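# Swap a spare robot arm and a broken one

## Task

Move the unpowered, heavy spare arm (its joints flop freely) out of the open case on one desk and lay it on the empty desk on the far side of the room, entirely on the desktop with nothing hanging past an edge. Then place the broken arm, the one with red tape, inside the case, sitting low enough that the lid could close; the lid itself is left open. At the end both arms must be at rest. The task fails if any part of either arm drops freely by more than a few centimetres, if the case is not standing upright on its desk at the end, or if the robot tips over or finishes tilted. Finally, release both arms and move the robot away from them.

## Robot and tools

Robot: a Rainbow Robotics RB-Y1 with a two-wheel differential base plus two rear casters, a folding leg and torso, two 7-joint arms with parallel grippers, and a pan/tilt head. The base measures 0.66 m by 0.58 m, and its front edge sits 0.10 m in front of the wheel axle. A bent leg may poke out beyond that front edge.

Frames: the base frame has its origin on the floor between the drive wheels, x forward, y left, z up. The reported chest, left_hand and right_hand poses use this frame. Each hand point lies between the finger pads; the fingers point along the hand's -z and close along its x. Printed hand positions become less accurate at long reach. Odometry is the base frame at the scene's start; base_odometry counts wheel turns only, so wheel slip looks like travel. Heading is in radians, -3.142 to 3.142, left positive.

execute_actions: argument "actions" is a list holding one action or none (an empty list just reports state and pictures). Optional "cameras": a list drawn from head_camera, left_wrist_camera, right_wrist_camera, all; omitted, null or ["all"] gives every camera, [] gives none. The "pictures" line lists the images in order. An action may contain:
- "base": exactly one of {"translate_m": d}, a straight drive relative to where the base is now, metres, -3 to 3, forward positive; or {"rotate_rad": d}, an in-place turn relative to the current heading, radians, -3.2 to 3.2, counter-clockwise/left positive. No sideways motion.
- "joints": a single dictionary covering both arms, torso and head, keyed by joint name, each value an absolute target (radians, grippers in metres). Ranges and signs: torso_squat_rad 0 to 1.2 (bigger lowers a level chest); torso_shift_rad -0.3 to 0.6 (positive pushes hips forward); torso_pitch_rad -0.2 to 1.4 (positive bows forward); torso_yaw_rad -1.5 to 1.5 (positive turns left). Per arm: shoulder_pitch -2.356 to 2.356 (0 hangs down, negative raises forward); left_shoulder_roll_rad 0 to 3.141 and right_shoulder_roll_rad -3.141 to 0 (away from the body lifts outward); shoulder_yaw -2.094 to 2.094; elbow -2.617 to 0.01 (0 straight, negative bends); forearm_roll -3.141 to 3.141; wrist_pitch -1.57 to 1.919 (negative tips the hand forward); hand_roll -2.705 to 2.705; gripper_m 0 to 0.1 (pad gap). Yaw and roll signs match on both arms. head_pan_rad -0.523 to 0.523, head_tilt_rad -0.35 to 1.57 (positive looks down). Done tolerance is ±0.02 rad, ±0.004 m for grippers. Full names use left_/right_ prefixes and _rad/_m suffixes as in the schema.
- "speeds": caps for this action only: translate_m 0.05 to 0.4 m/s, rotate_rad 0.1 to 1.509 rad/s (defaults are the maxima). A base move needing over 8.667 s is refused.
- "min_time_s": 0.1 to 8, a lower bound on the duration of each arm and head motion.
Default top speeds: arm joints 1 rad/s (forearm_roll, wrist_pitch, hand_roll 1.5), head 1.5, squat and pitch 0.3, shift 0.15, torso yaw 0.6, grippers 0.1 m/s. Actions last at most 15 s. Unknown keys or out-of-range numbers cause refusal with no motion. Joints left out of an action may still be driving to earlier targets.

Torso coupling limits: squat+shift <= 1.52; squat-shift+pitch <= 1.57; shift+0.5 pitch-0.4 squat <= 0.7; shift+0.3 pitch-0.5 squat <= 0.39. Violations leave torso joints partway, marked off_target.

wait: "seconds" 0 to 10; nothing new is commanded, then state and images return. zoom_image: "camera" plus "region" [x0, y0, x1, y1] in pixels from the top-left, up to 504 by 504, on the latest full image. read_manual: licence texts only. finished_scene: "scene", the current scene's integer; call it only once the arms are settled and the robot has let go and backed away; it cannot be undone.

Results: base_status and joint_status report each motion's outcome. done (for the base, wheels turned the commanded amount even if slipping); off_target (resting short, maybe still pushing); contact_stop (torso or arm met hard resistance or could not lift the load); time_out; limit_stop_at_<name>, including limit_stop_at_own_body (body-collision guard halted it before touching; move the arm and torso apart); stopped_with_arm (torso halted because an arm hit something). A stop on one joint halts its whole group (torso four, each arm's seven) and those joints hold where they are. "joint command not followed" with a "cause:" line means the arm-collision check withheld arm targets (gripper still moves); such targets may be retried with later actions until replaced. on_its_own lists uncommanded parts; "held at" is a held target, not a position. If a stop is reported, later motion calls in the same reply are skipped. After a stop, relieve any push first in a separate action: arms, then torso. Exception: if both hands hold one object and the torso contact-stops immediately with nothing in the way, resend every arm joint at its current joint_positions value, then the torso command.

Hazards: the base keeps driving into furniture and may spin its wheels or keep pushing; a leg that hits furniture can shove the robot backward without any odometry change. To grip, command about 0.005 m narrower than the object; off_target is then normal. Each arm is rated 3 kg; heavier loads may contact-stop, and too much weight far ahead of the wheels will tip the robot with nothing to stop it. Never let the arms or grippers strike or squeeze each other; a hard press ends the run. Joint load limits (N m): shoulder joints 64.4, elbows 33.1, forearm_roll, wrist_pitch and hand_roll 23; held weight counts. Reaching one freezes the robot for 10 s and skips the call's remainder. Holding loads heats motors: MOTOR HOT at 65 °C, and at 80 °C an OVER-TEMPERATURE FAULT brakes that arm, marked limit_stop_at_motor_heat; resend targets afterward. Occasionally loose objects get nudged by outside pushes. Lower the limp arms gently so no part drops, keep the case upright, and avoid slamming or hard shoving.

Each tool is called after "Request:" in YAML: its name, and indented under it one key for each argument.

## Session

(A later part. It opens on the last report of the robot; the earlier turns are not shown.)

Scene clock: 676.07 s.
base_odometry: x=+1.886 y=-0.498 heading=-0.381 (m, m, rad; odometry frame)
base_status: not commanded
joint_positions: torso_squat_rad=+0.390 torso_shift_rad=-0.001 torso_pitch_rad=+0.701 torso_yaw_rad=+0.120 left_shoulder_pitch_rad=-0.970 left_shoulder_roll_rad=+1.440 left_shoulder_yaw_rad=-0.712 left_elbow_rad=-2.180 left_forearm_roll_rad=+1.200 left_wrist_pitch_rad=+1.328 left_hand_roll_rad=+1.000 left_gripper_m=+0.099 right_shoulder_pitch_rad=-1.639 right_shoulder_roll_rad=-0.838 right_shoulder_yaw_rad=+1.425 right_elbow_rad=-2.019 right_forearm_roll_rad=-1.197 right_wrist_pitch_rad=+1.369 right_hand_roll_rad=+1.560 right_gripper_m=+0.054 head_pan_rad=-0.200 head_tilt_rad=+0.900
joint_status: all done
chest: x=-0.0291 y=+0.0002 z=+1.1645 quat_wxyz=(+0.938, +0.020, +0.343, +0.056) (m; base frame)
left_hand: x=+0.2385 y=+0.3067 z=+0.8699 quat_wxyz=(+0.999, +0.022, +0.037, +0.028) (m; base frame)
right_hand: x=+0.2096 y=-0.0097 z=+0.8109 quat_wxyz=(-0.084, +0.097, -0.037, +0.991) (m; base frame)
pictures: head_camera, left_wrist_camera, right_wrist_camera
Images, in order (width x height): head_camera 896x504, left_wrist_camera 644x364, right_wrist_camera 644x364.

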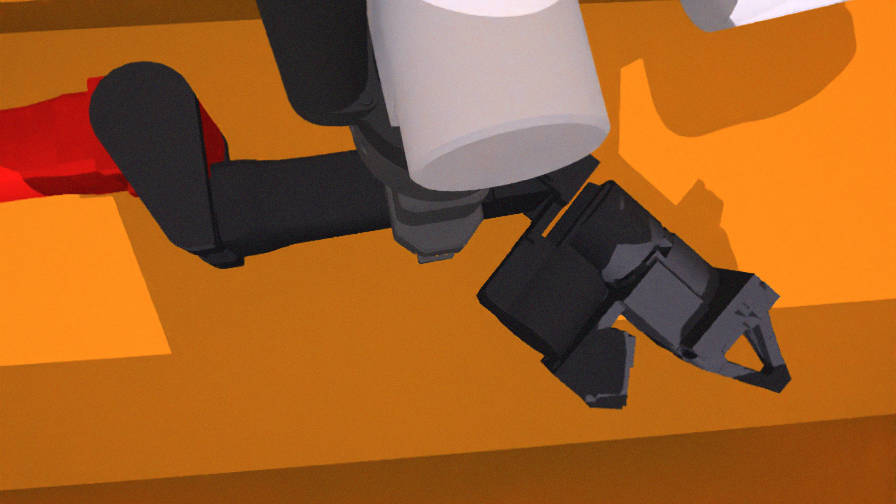

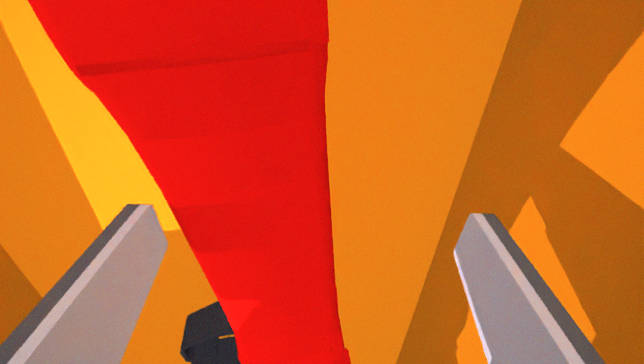

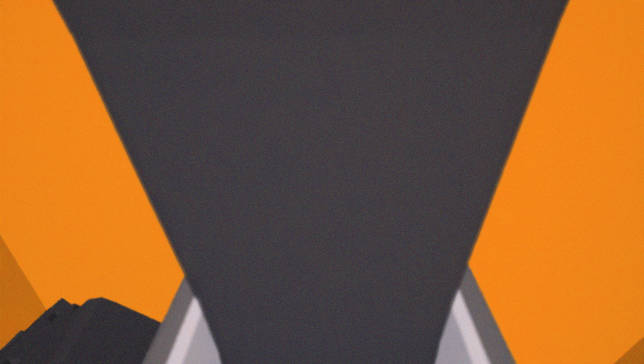

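Still descending; continue.

Request:
execute_actions:
  actions:
    - {"joints":{"torso_pitch_rad":0.74,"left_shoulder_pitch_rad":-1.05}}

Scene clock: 680.43 s.
base_odometry: x=+1.886 y=-0.498 heading=-0.381 (m, m, rad; odometry frame)
base_status: not commanded
joint_positions: torso_squat_rad=+0.390 torso_shift_rad=-0.002 torso_pitch_rad=+0.738 torso_yaw_rad=+0.120 left_shoulder_pitch_rad=-1.049 left_shoulder_roll_rad=+1.441 left_shoulder_yaw_rad=-0.713 left_elbow_rad=-2.182 left_forearm_roll_rad=+1.201 left_wrist_pitch_rad=+1.329 left_hand_roll_rad=+1.000 left_gripper_m=+0.097 right_shoulder_pitch_rad=-1.644 right_shoulder_roll_rad=-0.839 right_shoulder_yaw_rad=+1.421 right_elbow_rad=-2.020 right_forearm_roll_rad=-1.197 right_wrist_pitch_rad=+1.369 right_hand_roll_rad=+1.560 right_gripper_m=+0.055 head_pan_rad=-0.200 head_tilt_rad=+0.900
joint_status: all done
chest: x=-0.0213 y=+0.0001 z=+1.1569 quat_wxyz=(+0.931, +0.021, +0.360, +0.056) (m; base frame)
left_hand: x=+0.2639 y=+0.2964 z=+0.8692 quat_wxyz=(+1.000, +0.017, +0.020, +0.014) (m; base frame)
right_hand: x=+0.2068 y=-0.0079 z=+0.7967 quat_wxyz=(-0.084, +0.112, -0.041, +0.989) (m; base frame)
pictures: head_camera, left_wrist_camera, right_wrist_camera
Images, in order (width x height): head_camera 896x504, left_wrist_camera 644x364, right_wrist_camera 644x364.

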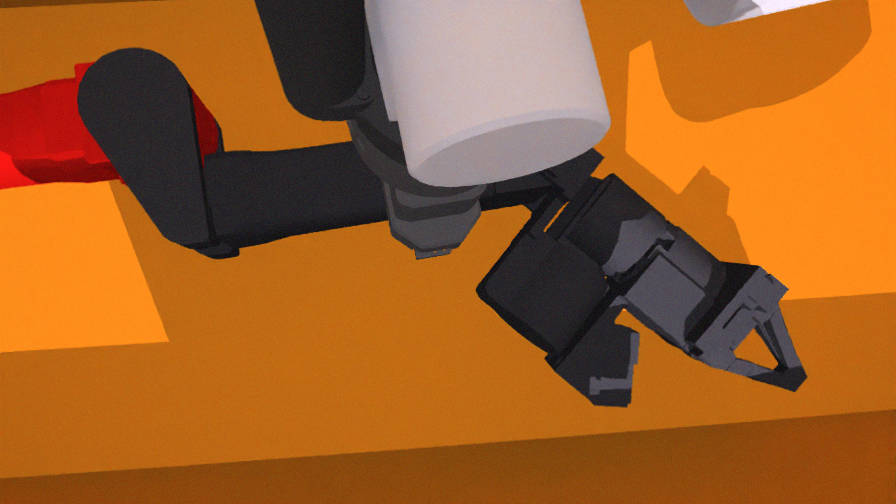

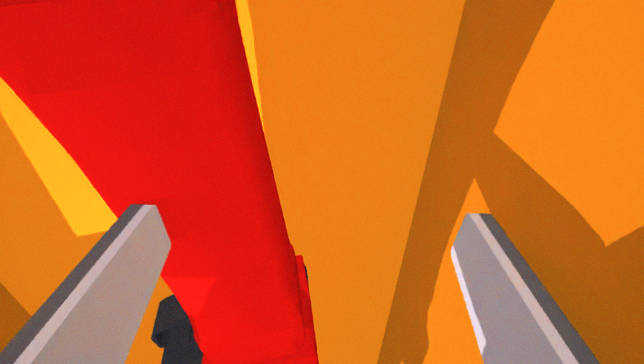

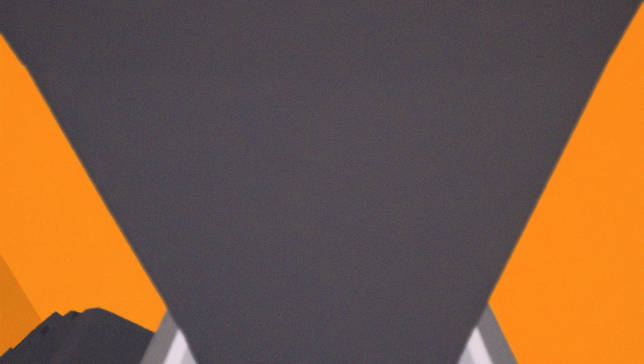

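Landed. Release.

Request:
execute_actions:
  actions:
    - {"joints":{"right_gripper_m":0.1,"left_shoulder_pitch_rad":-0.99}}
  cameras: ["head_camera"]

Request:
execute_actions:
  actions:
    - {"joints":{"torso_pitch_rad":0.3,"torso_squat_rad":0,"torso_yaw_rad":0.12}}
  cameras: ["head_camera"]

Request:
execute_actions:
  actions:
    - {"base":{"translate_m":-0.5},"joints":{"head_pan_rad":0,"head_tilt_rad":0.6}}
  cameras: ["head_camera"]

Scene clock: 700.27 s.
TORQUE FAULT: left_shoulder_pitch_rad reached its load limit. The robot stopped for 10 seconds, dropped its targets and accepts commands again. The stop added 9.2 s to the call and to motion_time.
base_odometry: x=+1.886 y=-0.498 heading=-0.381 (m, m, rad; odometry frame)
base_status: not commanded
joint_positions: torso_squat_rad=+0.390 torso_shift_rad=-0.002 torso_pitch_rad=+0.737 torso_yaw_rad=+0.120 left_shoulder_pitch_rad=-1.021 left_shoulder_roll_rad=+1.444 left_shoulder_yaw_rad=-0.697 left_elbow_rad=-2.183 left_forearm_roll_rad=+1.200 left_wrist_pitch_rad=+1.327 left_hand_roll_rad=+1.000 left_gripper_m=+0.098 right_shoulder_pitch_rad=-1.643 right_shoulder_roll_rad=-0.837 right_shoulder_yaw_rad=+1.421 right_elbow_rad=-2.020 right_forearm_roll_rad=-1.197 right_wrist_pitch_rad=+1.369 right_hand_roll_rad=+1.560 right_gripper_m=+0.055 head_pan_rad=-0.200 head_tilt_rad=+0.900
joint_status: left_shoulder_pitch_rad contact_stop (moved +0.027 of +0.059); right_gripper_m torque_fault (moved +0.000 of +0.045)
on_its_own: left_shoulder_pitch_rad is held at -1.016, not at your -0.990, since a contact_stop; right_gripper_m is held at +0.054, not at your +0.100, since a torque_fault
chest: x=-0.0214 y=-0.0003 z=+1.1570 quat_wxyz=(+0.931, +0.022, +0.360, +0.056) (m; base frame)
left_hand: x=+0.2599 y=+0.2995 z=+0.8677 quat_wxyz=(+0.999, +0.018, +0.024, +0.019) (m; base frame)
right_hand: x=+0.2059 y=-0.0073 z=+0.7971 quat_wxyz=(-0.085, +0.112, -0.042, +0.989) (m; base frame)
pictures: head_camera
Images, in order (width x height): head_camera 896x504.

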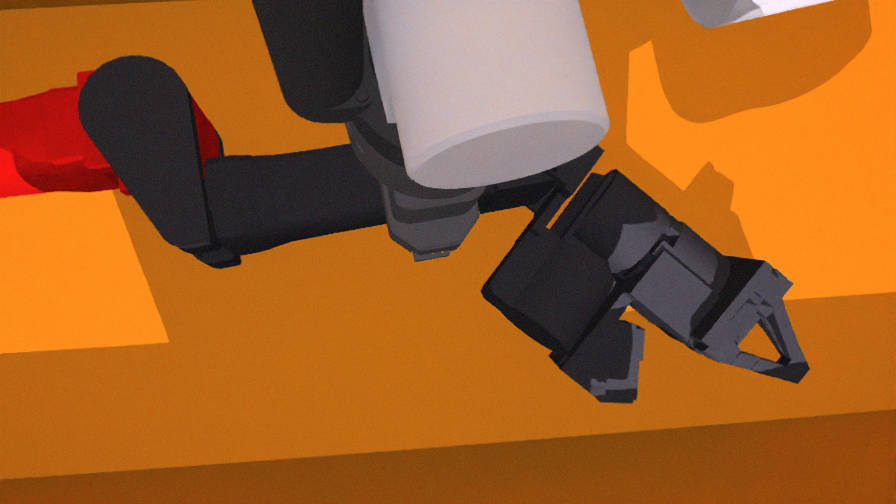

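not run: a stop came earlier in this reply.

not run: a stop came earlier in this reply.

Request:
execute_actions:
  actions:
    - {"joints":{"right_gripper_m":0.1,"left_shoulder_pitch_rad":-1.06},"min_time_s":1}
  cameras: ["head_camera"]

Request:
execute_actions:
  actions:
    - {"joints":{"torso_pitch_rad":0.3,"torso_squat_rad":0}}
  cameras: ["head_camera"]

Request:
execute_actions:
  actions:
    - {"base":{"translate_m":-0.5},"joints":{"head_pan_rad":0,"head_tilt_rad":0.6}}
  cameras: ["head_camera"]

Scene clock: 708.60 s.
base_odometry: x=+1.886 y=-0.498 heading=-0.381 (m, m, rad; odometry frame)
base_status: not commanded
joint_positions: torso_squat_rad=+0.390 torso_shift_rad=-0.002 torso_pitch_rad=+0.738 torso_yaw_rad=+0.120 left_shoulder_pitch_rad=-1.056 left_shoulder_roll_rad=+1.442 left_shoulder_yaw_rad=-0.706 left_elbow_rad=-2.183 left_forearm_roll_rad=+1.202 left_wrist_pitch_rad=+1.328 left_hand_roll_rad=+1.000 left_gripper_m=+0.097 right_shoulder_pitch_rad=-1.644 right_shoulder_roll_rad=-0.837 right_shoulder_yaw_rad=+1.421 right_elbow_rad=-2.021 right_forearm_roll_rad=-1.198 right_wrist_pitch_rad=+1.369 right_hand_roll_rad=+1.560 right_gripper_m=+0.100 head_pan_rad=-0.200 head_tilt_rad=+0.900
joint_status: all done
chest: x=-0.0211 y=+0.0004 z=+1.1567 quat_wxyz=(+0.931, +0.021, +0.360, +0.056) (m; base frame)
left_hand: x=+0.2686 y=+0.2951 z=+0.8721 quat_wxyz=(+1.000, +0.015, +0.014, +0.014) (m; base frame)
right_hand: x=+0.2056 y=-0.0069 z=+0.7968 quat_wxyz=(-0.085, +0.113, -0.042, +0.989) (m; base frame)
pictures: head_camera
Images, in order (width x height): head_camera 896x504.

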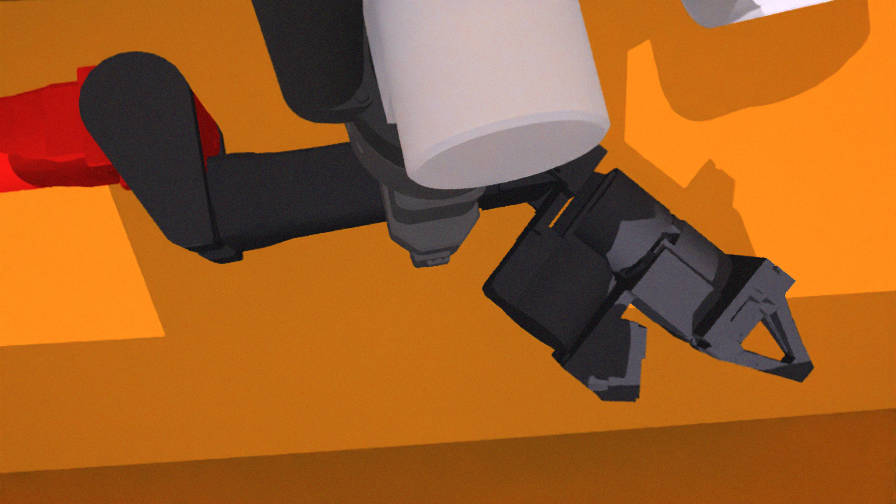

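Scene clock: 710.90 s.
base_odometry: x=+1.886 y=-0.498 heading=-0.381 (m, m, rad; odometry frame)
base_status: not commanded
joint_positions: torso_squat_rad=+0.000 torso_shift_rad=-0.001 torso_pitch_rad=+0.300 torso_yaw_rad=+0.120 left_shoulder_pitch_rad=-1.060 left_shoulder_roll_rad=+1.442 left_shoulder_yaw_rad=-0.703 left_elbow_rad=-2.182 left_forearm_roll_rad=+1.200 left_wrist_pitch_rad=+1.327 left_hand_roll_rad=+1.000 left_gripper_m=+0.099 right_shoulder_pitch_rad=-1.640 right_shoulder_roll_rad=-0.837 right_shoulder_yaw_rad=+1.423 right_elbow_rad=-2.020 right_forearm_roll_rad=-1.198 right_wrist_pitch_rad=+1.369 right_hand_roll_rad=+1.560 right_gripper_m=+0.100 head_pan_rad=-0.200 head_tilt_rad=+0.900
joint_status: all done
chest: x=-0.1376 y=+0.0003 z=+1.2761 quat_wxyz=(+0.987, +0.009, +0.149, +0.059) (m; base frame)
left_hand: x=+0.2476 y=+0.2945 z=+1.1442 quat_wxyz=(+0.978, +0.012, -0.208, +0.016) (m; base frame)
right_hand: x=+0.2197 y=-0.0084 z=+1.0445 quat_wxyz=(-0.091, -0.103, -0.021, +0.990) (m; base frame)
pictures: head_camera
Images, in order (width x height): head_camera 896x504.

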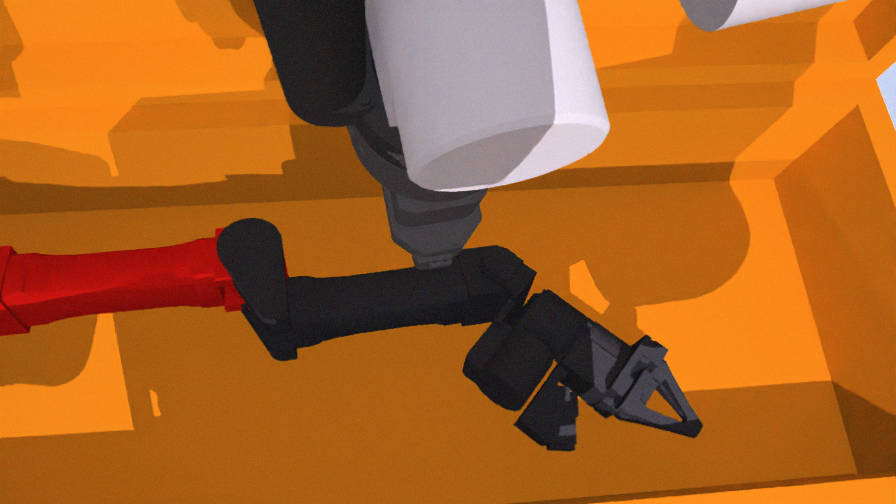

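Scene clock: 713.60 s.
base_odometry: x=+1.422 y=-0.312 heading=-0.380 (m, m, rad; odometry frame)
base_status: done
joint_positions: torso_squat_rad=+0.000 torso_shift_rad=-0.001 torso_pitch_rad=+0.300 torso_yaw_rad=+0.120 left_shoulder_pitch_rad=-1.060 left_shoulder_roll_rad=+1.442 left_shoulder_yaw_rad=-0.703 left_elbow_rad=-2.182 left_forearm_roll_rad=+1.200 left_wrist_pitch_rad=+1.327 left_hand_roll_rad=+1.000 left_gripper_m=+0.099 right_shoulder_pitch_rad=-1.640 right_shoulder_roll_rad=-0.837 right_shoulder_yaw_rad=+1.424 right_elbow_rad=-2.020 right_forearm_roll_rad=-1.198 right_wrist_pitch_rad=+1.369 right_hand_roll_rad=+1.560 right_gripper_m=+0.100 head_pan_rad=+0.000 head_tilt_rad=+0.600
joint_status: all done
chest: x=-0.1376 y=+0.0003 z=+1.2761 quat_wxyz=(+0.987, +0.008, +0.149, +0.059) (m; base frame)
left_hand: x=+0.2477 y=+0.2945 z=+1.1443 quat_wxyz=(+0.978, +0.012, -0.208, +0.016) (m; base frame)
right_hand: x=+0.2197 y=-0.0086 z=+1.0445 quat_wxyz=(-0.091, -0.103, -0.020, +0.990) (m; base frame)
pictures: head_camera
Images, in order (width x height): head_camera 896x504.

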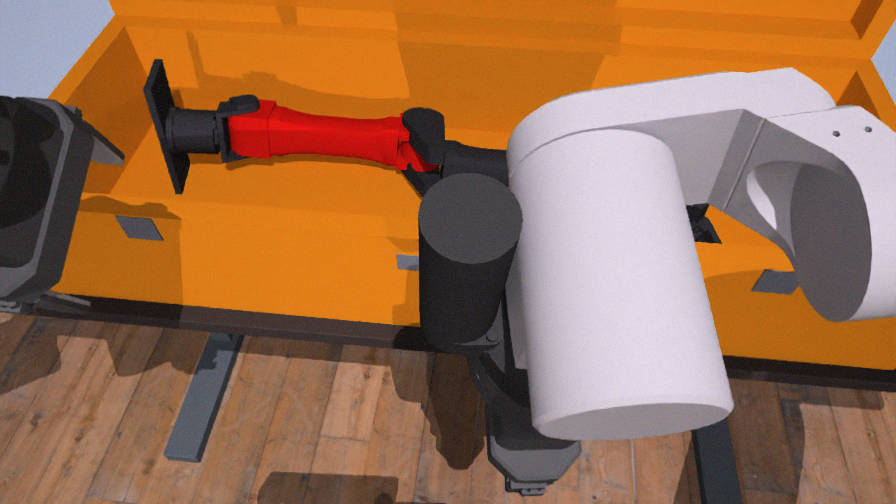

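Request:
execute_actions:
  actions:
    - {"base":{"translate_m":-0.4},"joints":{"torso_squat_rad":1.15,"torso_pitch_rad":0.4,"head_tilt_rad":-0.25}}
  cameras: ["head_camera"]

Scene clock: 728.53 s.
base_odometry: x=+1.050 y=-0.164 heading=-0.378 (m, m, rad; odometry frame)
base_status: done
joint_positions: torso_squat_rad=+1.150 torso_shift_rad=-0.001 torso_pitch_rad=+0.400 torso_yaw_rad=+0.120 left_shoulder_pitch_rad=-1.060 left_shoulder_roll_rad=+1.442 left_shoulder_yaw_rad=-0.703 left_elbow_rad=-2.182 left_forearm_roll_rad=+1.200 left_wrist_pitch_rad=+1.327 left_hand_roll_rad=+1.000 left_gripper_m=+0.099 right_shoulder_pitch_rad=-1.640 right_shoulder_roll_rad=-0.837 right_shoulder_yaw_rad=+1.424 right_elbow_rad=-2.020 right_forearm_roll_rad=-1.198 right_wrist_pitch_rad=+1.369 right_hand_roll_rad=+1.560 right_gripper_m=+0.100 head_pan_rad=+0.000 head_tilt_rad=-0.250
joint_status: all done
chest: x=-0.1079 y=+0.0003 z=+0.8515 quat_wxyz=(+0.978, +0.011, +0.198, +0.059) (m; base frame)
left_hand: x=+0.2623 y=+0.2945 z=+0.6818 quat_wxyz=(+0.987, +0.013, -0.159, +0.015) (m; base frame)
right_hand: x=+0.2244 y=-0.0086 z=+0.5852 quat_wxyz=(-0.090, -0.053, -0.025, +0.994) (m; base frame)
pictures: head_camera
Images, in order (width x height): head_camera 896x504.

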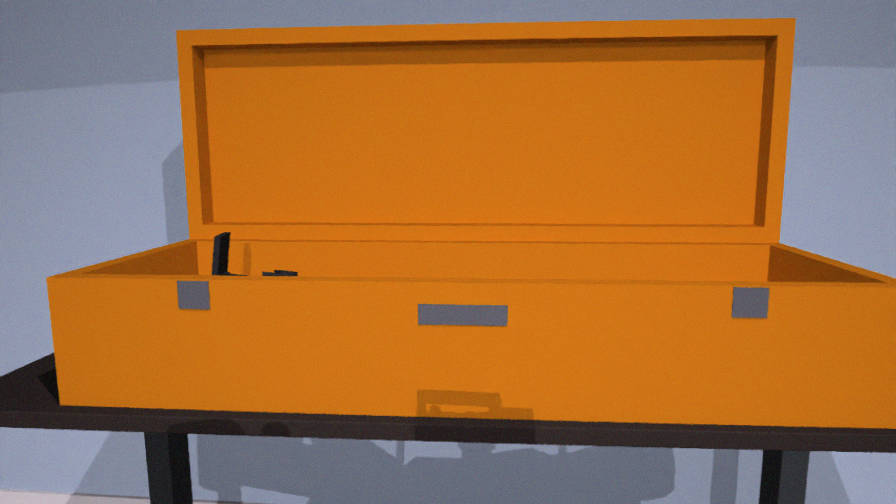

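Request:
zoom_image:
  camera: "head_camera"
  region: [150,200,350,310]

Request:
execute_actions:
  actions:
    - {"base":{"translate_m":0.85},"joints":{"torso_squat_rad":0,"torso_pitch_rad":0.4,"head_tilt_rad":0.7,"head_pan_rad":0.5},"speeds":{"translate_m":0.2}}

Region (150, 200, 350, 310) of head_camera's 896x504 image, scaled by 2.520, with more detail than that image has; it fills the top 277 rows of this view, and the rest is white.

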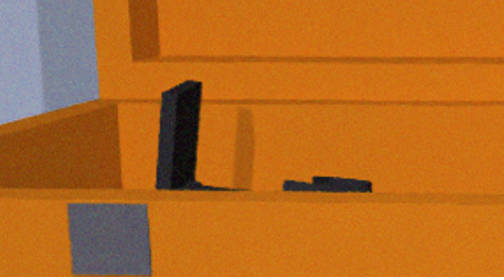

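Scene clock: 740.97 s.
base_odometry: x=+1.840 y=-0.478 heading=-0.378 (m, m, rad; odometry frame)
base_status: done
joint_positions: torso_squat_rad=+0.000 torso_shift_rad=-0.001 torso_pitch_rad=+0.400 torso_yaw_rad=+0.120 left_shoulder_pitch_rad=-1.060 left_shoulder_roll_rad=+1.442 left_shoulder_yaw_rad=-0.703 left_elbow_rad=-2.182 left_forearm_roll_rad=+1.200 left_wrist_pitch_rad=+1.327 left_hand_roll_rad=+1.000 left_gripper_m=+0.099 right_shoulder_pitch_rad=-1.640 right_shoulder_roll_rad=-0.837 right_shoulder_yaw_rad=+1.424 right_elbow_rad=-2.020 right_forearm_roll_rad=-1.198 right_wrist_pitch_rad=+1.369 right_hand_roll_rad=+1.560 right_gripper_m=+0.100 head_pan_rad=+0.500 head_tilt_rad=+0.700
joint_status: all done
chest: x=-0.1083 y=+0.0003 z=+1.2655 quat_wxyz=(+0.978, +0.011, +0.198, +0.059) (m; base frame)
left_hand: x=+0.2618 y=+0.2945 z=+1.0957 quat_wxyz=(+0.987, +0.013, -0.159, +0.015) (m; base frame)
right_hand: x=+0.2240 y=-0.0086 z=+0.9991 quat_wxyz=(-0.090, -0.053, -0.025, +0.994) (m; base frame)
pictures: head_camera, left_wrist_camera, right_wrist_camera
Images, in order (width x height): head_camera 896x504, left_wrist_camera 644x364, right_wrist_camera 644x364.

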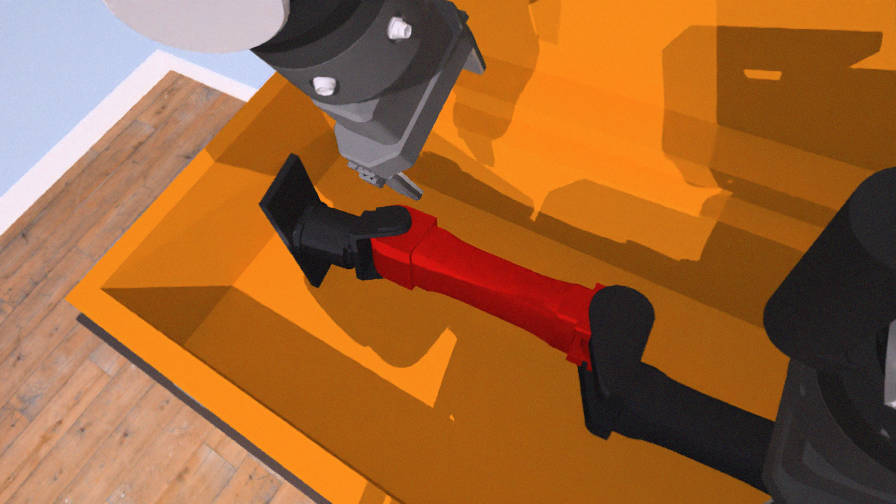

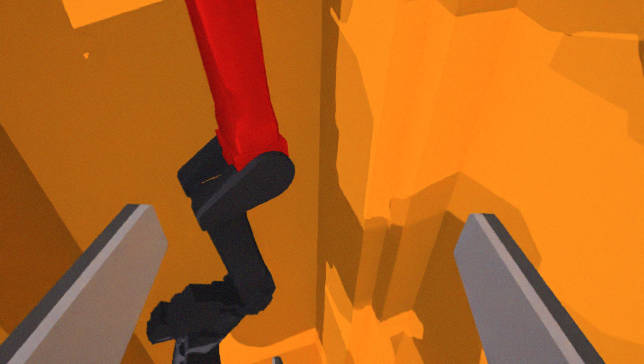

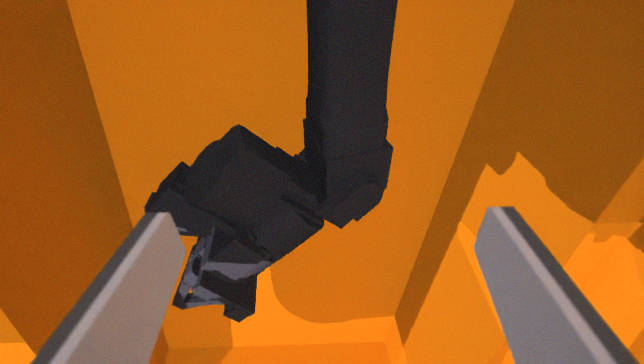

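Request:
execute_actions:
  actions:
    - {"joints":{"left_hand_roll_rad":-2.14,"left_shoulder_pitch_rad":-0.9,"torso_pitch_rad":0.5}}
  cameras: ["head_camera","left_wrist_camera"]

Scene clock: 770.87 s.
base_odometry: x=+1.840 y=-0.478 heading=-0.378 (m, m, rad; odometry frame)
base_status: not commanded
joint_positions: torso_squat_rad=+0.000 torso_shift_rad=-0.001 torso_pitch_rad=+0.500 torso_yaw_rad=+0.120 left_shoulder_pitch_rad=-0.900 left_shoulder_roll_rad=+1.442 left_shoulder_yaw_rad=-0.703 left_elbow_rad=-2.182 left_forearm_roll_rad=+1.200 left_wrist_pitch_rad=+1.327 left_hand_roll_rad=-2.140 left_gripper_m=+0.099 right_shoulder_pitch_rad=-1.640 right_shoulder_roll_rad=-0.837 right_shoulder_yaw_rad=+1.424 right_elbow_rad=-2.020 right_forearm_roll_rad=-1.198 right_wrist_pitch_rad=+1.369 right_hand_roll_rad=+1.560 right_gripper_m=+0.100 head_pan_rad=+0.500 head_tilt_rad=+0.700
joint_status: all done
chest: x=-0.0805 y=+0.0003 z=+1.2520 quat_wxyz=(+0.967, +0.014, +0.247, +0.058) (m; base frame)
left_hand: x=+0.2195 y=+0.3153 z=+1.0008 quat_wxyz=(+0.042, +0.035, +0.023, -0.998) (m; base frame)
right_hand: x=+0.2236 y=-0.0086 z=+0.9539 quat_wxyz=(-0.089, -0.003, -0.029, +0.996) (m; base frame)
pictures: head_camera, left_wrist_camera
Images, in order (width x height): head_camera 896x504, left_wrist_camera 644x364.

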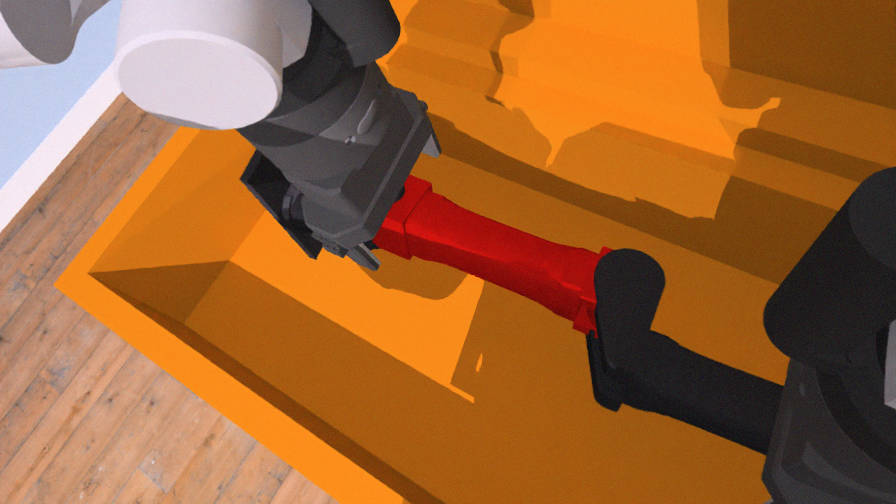

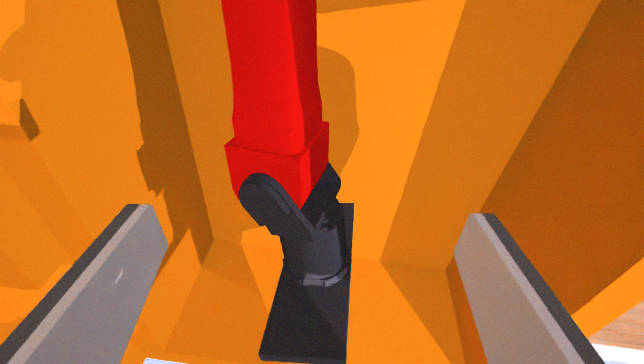

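Request:
execute_actions:
  actions:
    - {"joints":{"left_hand_roll_rad":-0.57,"left_elbow_rad":-1.85,"torso_pitch_rad":0.42,"right_shoulder_pitch_rad":-1.95,"left_gripper_m":0.07}}
  cameras: ["head_camera","left_wrist_camera"]

Scene clock: 791.57 s.
base_odometry: x=+1.840 y=-0.478 heading=-0.378 (m, m, rad; odometry frame)
base_status: not commanded
joint_positions: torso_squat_rad=+0.000 torso_shift_rad=-0.001 torso_pitch_rad=+0.420 torso_yaw_rad=+0.120 left_shoulder_pitch_rad=-0.900 left_shoulder_roll_rad=+1.443 left_shoulder_yaw_rad=-0.703 left_elbow_rad=-1.850 left_forearm_roll_rad=+1.200 left_wrist_pitch_rad=+1.327 left_hand_roll_rad=-0.570 left_gripper_m=+0.070 right_shoulder_pitch_rad=-1.950 right_shoulder_roll_rad=-0.837 right_shoulder_yaw_rad=+1.424 right_elbow_rad=-2.020 right_forearm_roll_rad=-1.198 right_wrist_pitch_rad=+1.369 right_hand_roll_rad=+1.560 right_gripper_m=+0.100 head_pan_rad=+0.500 head_tilt_rad=+0.700
joint_status: all done
chest: x=-0.1028 y=+0.0003 z=+1.2631 quat_wxyz=(+0.976, +0.012, +0.208, +0.059) (m; base frame)
left_hand: x=+0.2525 y=+0.4181 z=+1.0261 quat_wxyz=(+0.828, +0.108, +0.005, -0.551) (m; base frame)
right_hand: x=+0.2871 y=+0.0380 z=+1.0958 quat_wxyz=(-0.132, -0.188, -0.052, +0.972) (m; base frame)
pictures: head_camera, left_wrist_camera
Images, in order (width x height): head_camera 896x504, left_wrist_camera 644x364.

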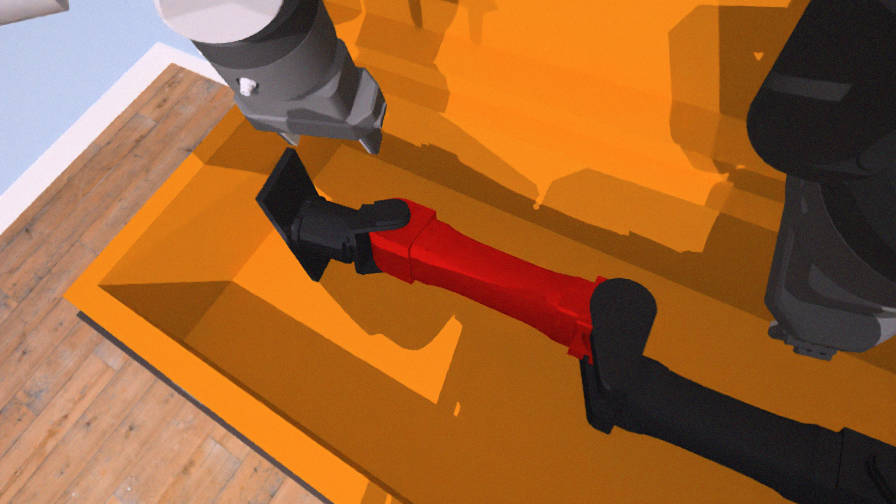

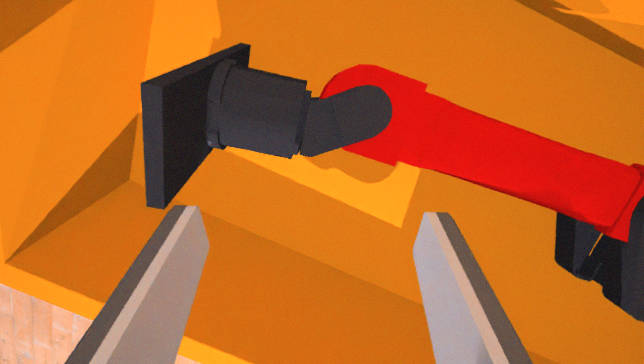

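Request:
execute_actions:
  actions:
    - {"joints":{"left_hand_roll_rad":-0.9,"left_elbow_rad":-1.58,"left_forearm_roll_rad":1.45}}
  cameras: ["head_camera","left_wrist_camera"]

Scene clock: 803.37 s.
base_odometry: x=+1.840 y=-0.478 heading=-0.378 (m, m, rad; odometry frame)
base_status: not commanded
joint_positions: torso_squat_rad=+0.000 torso_shift_rad=-0.001 torso_pitch_rad=+0.420 torso_yaw_rad=+0.120 left_shoulder_pitch_rad=-0.900 left_shoulder_roll_rad=+1.443 left_shoulder_yaw_rad=-0.703 left_elbow_rad=-1.580 left_forearm_roll_rad=+1.450 left_wrist_pitch_rad=+1.327 left_hand_roll_rad=-0.900 left_gripper_m=+0.070 right_shoulder_pitch_rad=-1.950 right_shoulder_roll_rad=-0.837 right_shoulder_yaw_rad=+1.424 right_elbow_rad=-2.020 right_forearm_roll_rad=-1.198 right_wrist_pitch_rad=+1.369 right_hand_roll_rad=+1.560 right_gripper_m=+0.100 head_pan_rad=+0.500 head_tilt_rad=+0.700
joint_status: all done
chest: x=-0.1028 y=+0.0003 z=+1.2631 quat_wxyz=(+0.976, +0.012, +0.208, +0.059) (m; base frame)
left_hand: x=+0.2396 y=+0.4549 z=+1.0159 quat_wxyz=(+0.830, +0.016, +0.025, -0.557) (m; base frame)
right_hand: x=+0.2871 y=+0.0380 z=+1.0958 quat_wxyz=(-0.132, -0.188, -0.052, +0.972) (m; base frame)
pictures: head_camera, left_wrist_camera
Images, in order (width x height): head_camera 896x504, left_wrist_camera 644x364.

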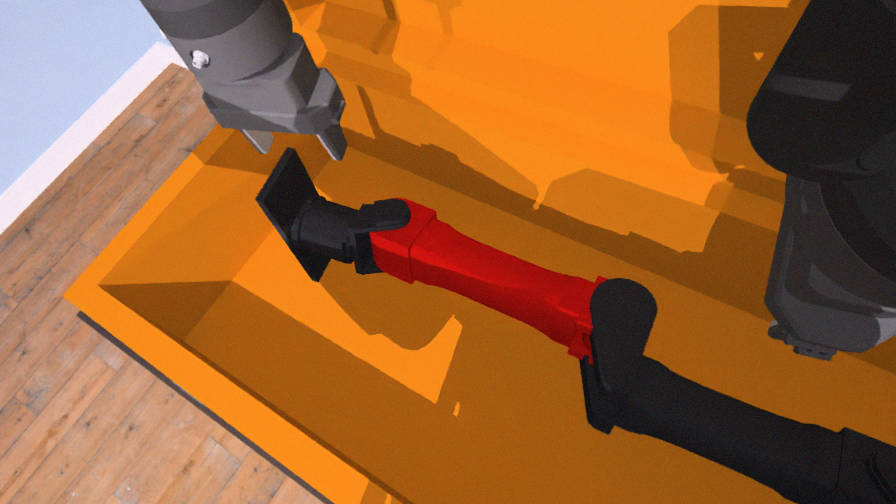

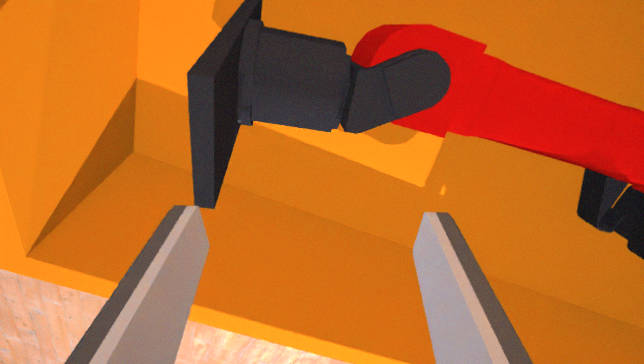

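Request:
execute_actions:
  actions:
    - {"joints":{"left_hand_roll_rad":-1.07,"left_elbow_rad":-1.43,"left_forearm_roll_rad":1.5,"torso_squat_rad":0.2}}
  cameras: ["head_camera","left_wrist_camera"]

Scene clock: 809.20 s.
base_odometry: x=+1.840 y=-0.478 heading=-0.378 (m, m, rad; odometry frame)
base_status: not commanded
joint_positions: torso_squat_rad=+0.200 torso_shift_rad=-0.001 torso_pitch_rad=+0.420 torso_yaw_rad=+0.120 left_shoulder_pitch_rad=-0.900 left_shoulder_roll_rad=+1.443 left_shoulder_yaw_rad=-0.703 left_elbow_rad=-1.430 left_forearm_roll_rad=+1.500 left_wrist_pitch_rad=+1.327 left_hand_roll_rad=-1.070 left_gripper_m=+0.070 right_shoulder_pitch_rad=-1.950 right_shoulder_roll_rad=-0.837 right_shoulder_yaw_rad=+1.424 right_elbow_rad=-2.020 right_forearm_roll_rad=-1.198 right_wrist_pitch_rad=+1.369 right_hand_roll_rad=+1.560 right_gripper_m=+0.100 head_pan_rad=+0.500 head_tilt_rad=+0.700
joint_status: all done
chest: x=-0.1028 y=+0.0003 z=+1.2491 quat_wxyz=(+0.976, +0.012, +0.208, +0.059) (m; base frame)
left_hand: x=+0.2382 y=+0.4914 z=+1.0014 quat_wxyz=(+0.826, +0.007, +0.029, -0.562) (m; base frame)
right_hand: x=+0.2871 y=+0.0380 z=+1.0819 quat_wxyz=(-0.132, -0.188, -0.052, +0.972) (m; base frame)
pictures: head_camera, left_wrist_camera
Images, in order (width x height): head_camera 896x504, left_wrist_camera 644x364.

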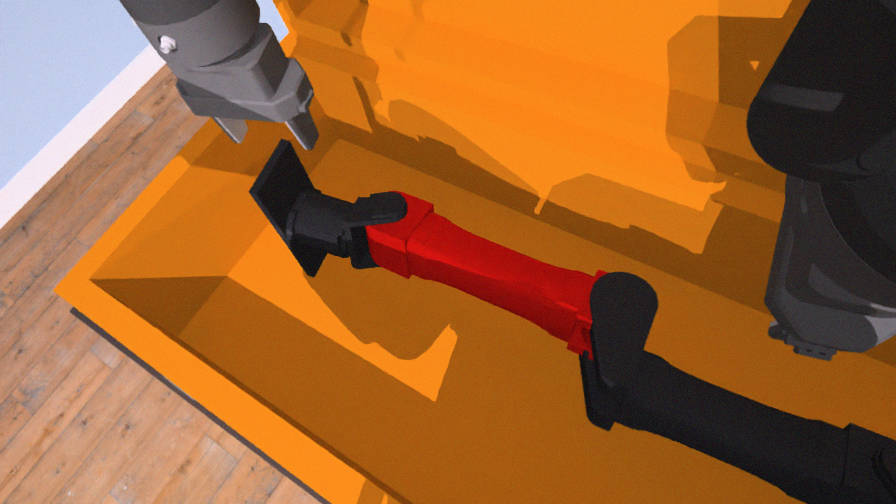

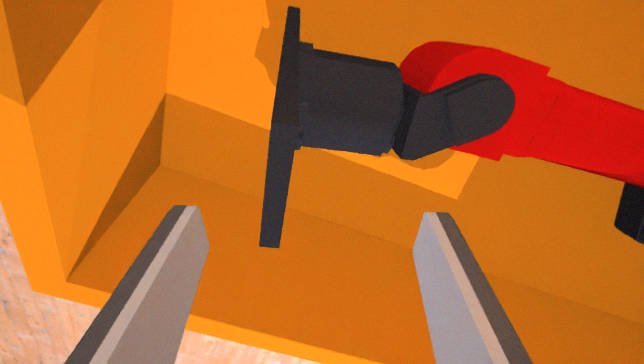

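Good. Descend.

Request:
execute_actions:
  actions:
    - {"joints":{"torso_squat_rad":0.4,"torso_pitch_rad":0.45}}
  cameras: ["head_camera","left_wrist_camera"]

Scene clock: 814.47 s.
base_odometry: x=+1.840 y=-0.478 heading=-0.378 (m, m, rad; odometry frame)
base_status: not commanded
joint_positions: torso_squat_rad=+0.400 torso_shift_rad=-0.001 torso_pitch_rad=+0.450 torso_yaw_rad=+0.120 left_shoulder_pitch_rad=-0.900 left_shoulder_roll_rad=+1.443 left_shoulder_yaw_rad=-0.703 left_elbow_rad=-1.430 left_forearm_roll_rad=+1.500 left_wrist_pitch_rad=+1.327 left_hand_roll_rad=-1.070 left_gripper_m=+0.070 right_shoulder_pitch_rad=-1.950 right_shoulder_roll_rad=-0.837 right_shoulder_yaw_rad=+1.424 right_elbow_rad=-2.020 right_forearm_roll_rad=-1.198 right_wrist_pitch_rad=+1.369 right_hand_roll_rad=+1.560 right_gripper_m=+0.100 head_pan_rad=+0.500 head_tilt_rad=+0.700
joint_status: all done
chest: x=-0.0943 y=+0.0003 z=+1.2039 quat_wxyz=(+0.973, +0.013, +0.223, +0.059) (m; base frame)
left_hand: x=+0.2391 y=+0.4914 z=+0.9460 quat_wxyz=(+0.826, -0.001, +0.041, -0.562) (m; base frame)
right_hand: x=+0.2904 y=+0.0380 z=+1.0250 quat_wxyz=(-0.131, -0.174, -0.054, +0.975) (m; base frame)
pictures: head_camera, left_wrist_camera
Images, in order (width x height): head_camera 896x504, left_wrist_camera 644x364.

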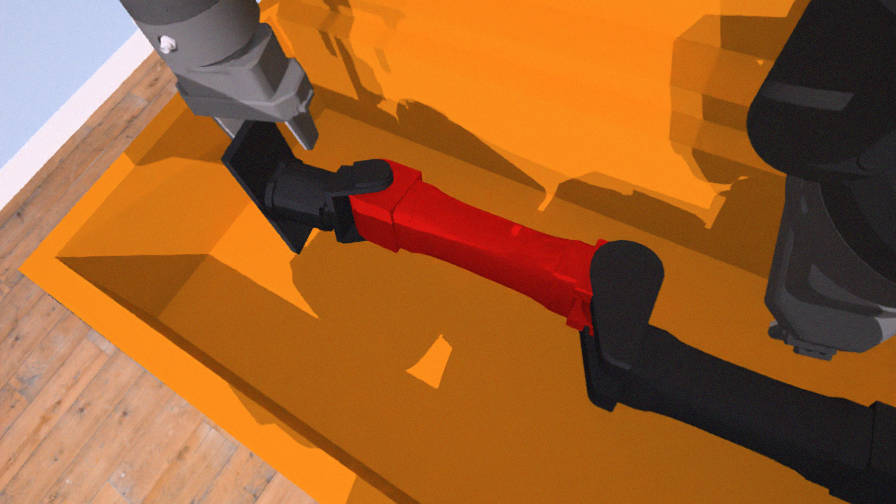

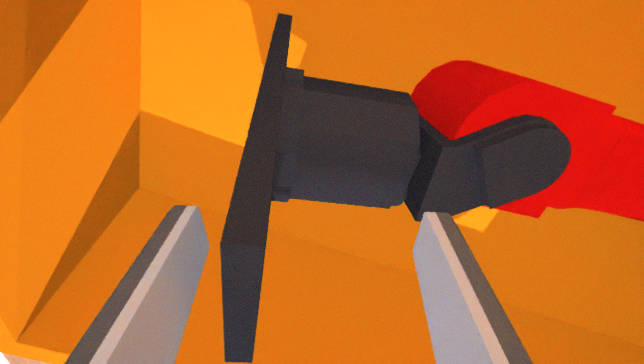

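Request:
execute_actions:
  actions:
    - {"joints":{"left_gripper_m":0.0}}
  cameras: ["left_wrist_camera"]

Request:
execute_actions:
  actions:
    - {"base":{"translate_m":-0.07},"speeds":{"translate_m":0.05}}
  cameras: ["head_camera","left_wrist_camera"]

Scene clock: 825.37 s.
base_odometry: x=+1.840 y=-0.478 heading=-0.377 (m, m, rad; odometry frame)
base_status: not commanded
joint_positions: torso_squat_rad=+0.400 torso_shift_rad=-0.001 torso_pitch_rad=+0.450 torso_yaw_rad=+0.120 left_shoulder_pitch_rad=-0.899 left_shoulder_roll_rad=+1.446 left_shoulder_yaw_rad=-0.703 left_elbow_rad=-1.428 left_forearm_roll_rad=+1.499 left_wrist_pitch_rad=+1.328 left_hand_roll_rad=-1.070 left_gripper_m=+0.013 right_shoulder_pitch_rad=-1.950 right_shoulder_roll_rad=-0.837 right_shoulder_yaw_rad=+1.424 right_elbow_rad=-2.020 right_forearm_roll_rad=-1.198 right_wrist_pitch_rad=+1.369 right_hand_roll_rad=+1.560 right_gripper_m=+0.100 head_pan_rad=+0.500 head_tilt_rad=+0.700
joint_status: left_gripper_m off_target (ended at +0.013, target +0.000)
chest: x=-0.0944 y=+0.0004 z=+1.2039 quat_wxyz=(+0.973, +0.013, +0.223, +0.059) (m; base frame)
left_hand: x=+0.2383 y=+0.4942 z=+0.9470 quat_wxyz=(+0.827, +0.001, +0.043, -0.561) (m; base frame)
right_hand: x=+0.2903 y=+0.0383 z=+1.0251 quat_wxyz=(-0.131, -0.174, -0.054, +0.975) (m; base frame)
pictures: left_wrist_camera
Images, in order (width x height): left_wrist_camera 644x364.

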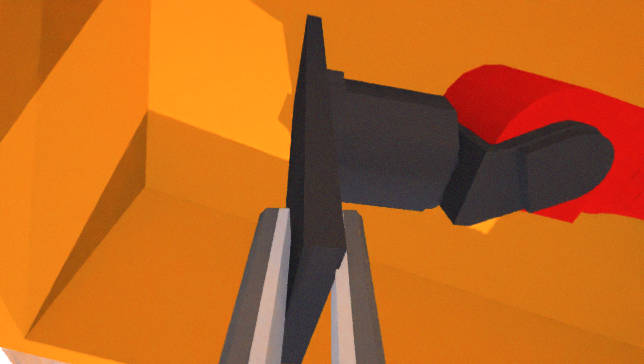

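Scene clock: 827.60 s.
base_odometry: x=+1.775 y=-0.452 heading=-0.378 (m, m, rad; odometry frame)
base_status: done
joint_positions: torso_squat_rad=+0.400 torso_shift_rad=-0.002 torso_pitch_rad=+0.449 torso_yaw_rad=+0.120 left_shoulder_pitch_rad=-0.902 left_shoulder_roll_rad=+1.443 left_shoulder_yaw_rad=-0.701 left_elbow_rad=-1.431 left_forearm_roll_rad=+1.500 left_wrist_pitch_rad=+1.327 left_hand_roll_rad=-1.070 left_gripper_m=+0.012 right_shoulder_pitch_rad=-1.950 right_shoulder_roll_rad=-0.837 right_shoulder_yaw_rad=+1.424 right_elbow_rad=-2.020 right_forearm_roll_rad=-1.198 right_wrist_pitch_rad=+1.369 right_hand_roll_rad=+1.560 right_gripper_m=+0.100 head_pan_rad=+0.500 head_tilt_rad=+0.700
joint_status: not commanded
chest: x=-0.0946 y=-0.0002 z=+1.2039 quat_wxyz=(+0.973, +0.013, +0.222, +0.058) (m; base frame)
left_hand: x=+0.2410 y=+0.4900 z=+0.9479 quat_wxyz=(+0.825, +0.000, +0.039, -0.563) (m; base frame)
right_hand: x=+0.2903 y=+0.0375 z=+1.0253 quat_wxyz=(-0.131, -0.174, -0.054, +0.975) (m; base frame)
pictures: head_camera, left_wrist_camera
Images, in order (width x height): head_camera 896x504, left_wrist_camera 644x364.

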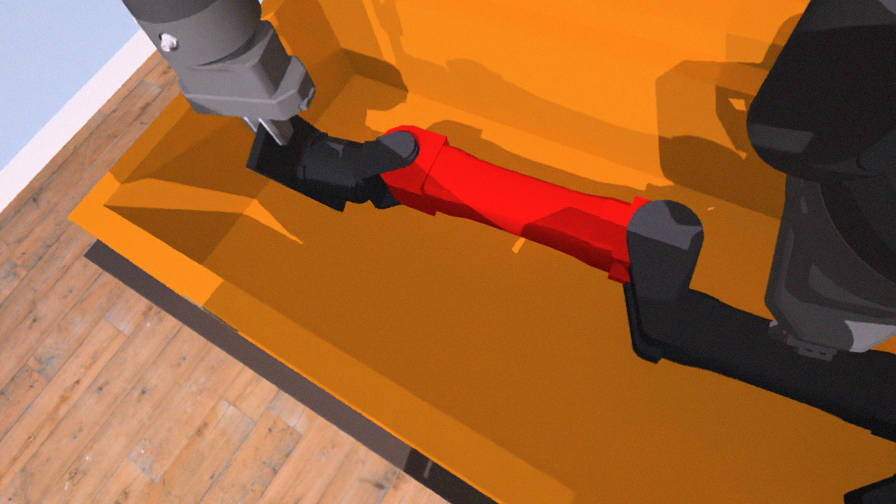

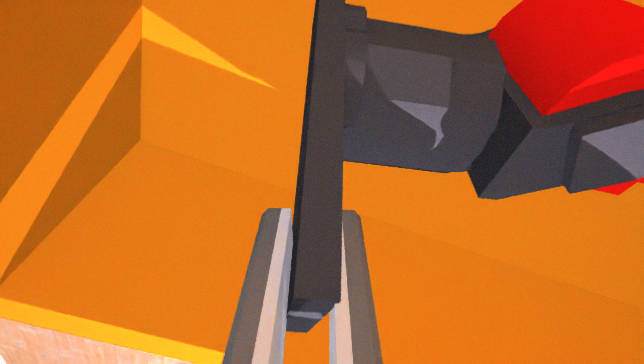

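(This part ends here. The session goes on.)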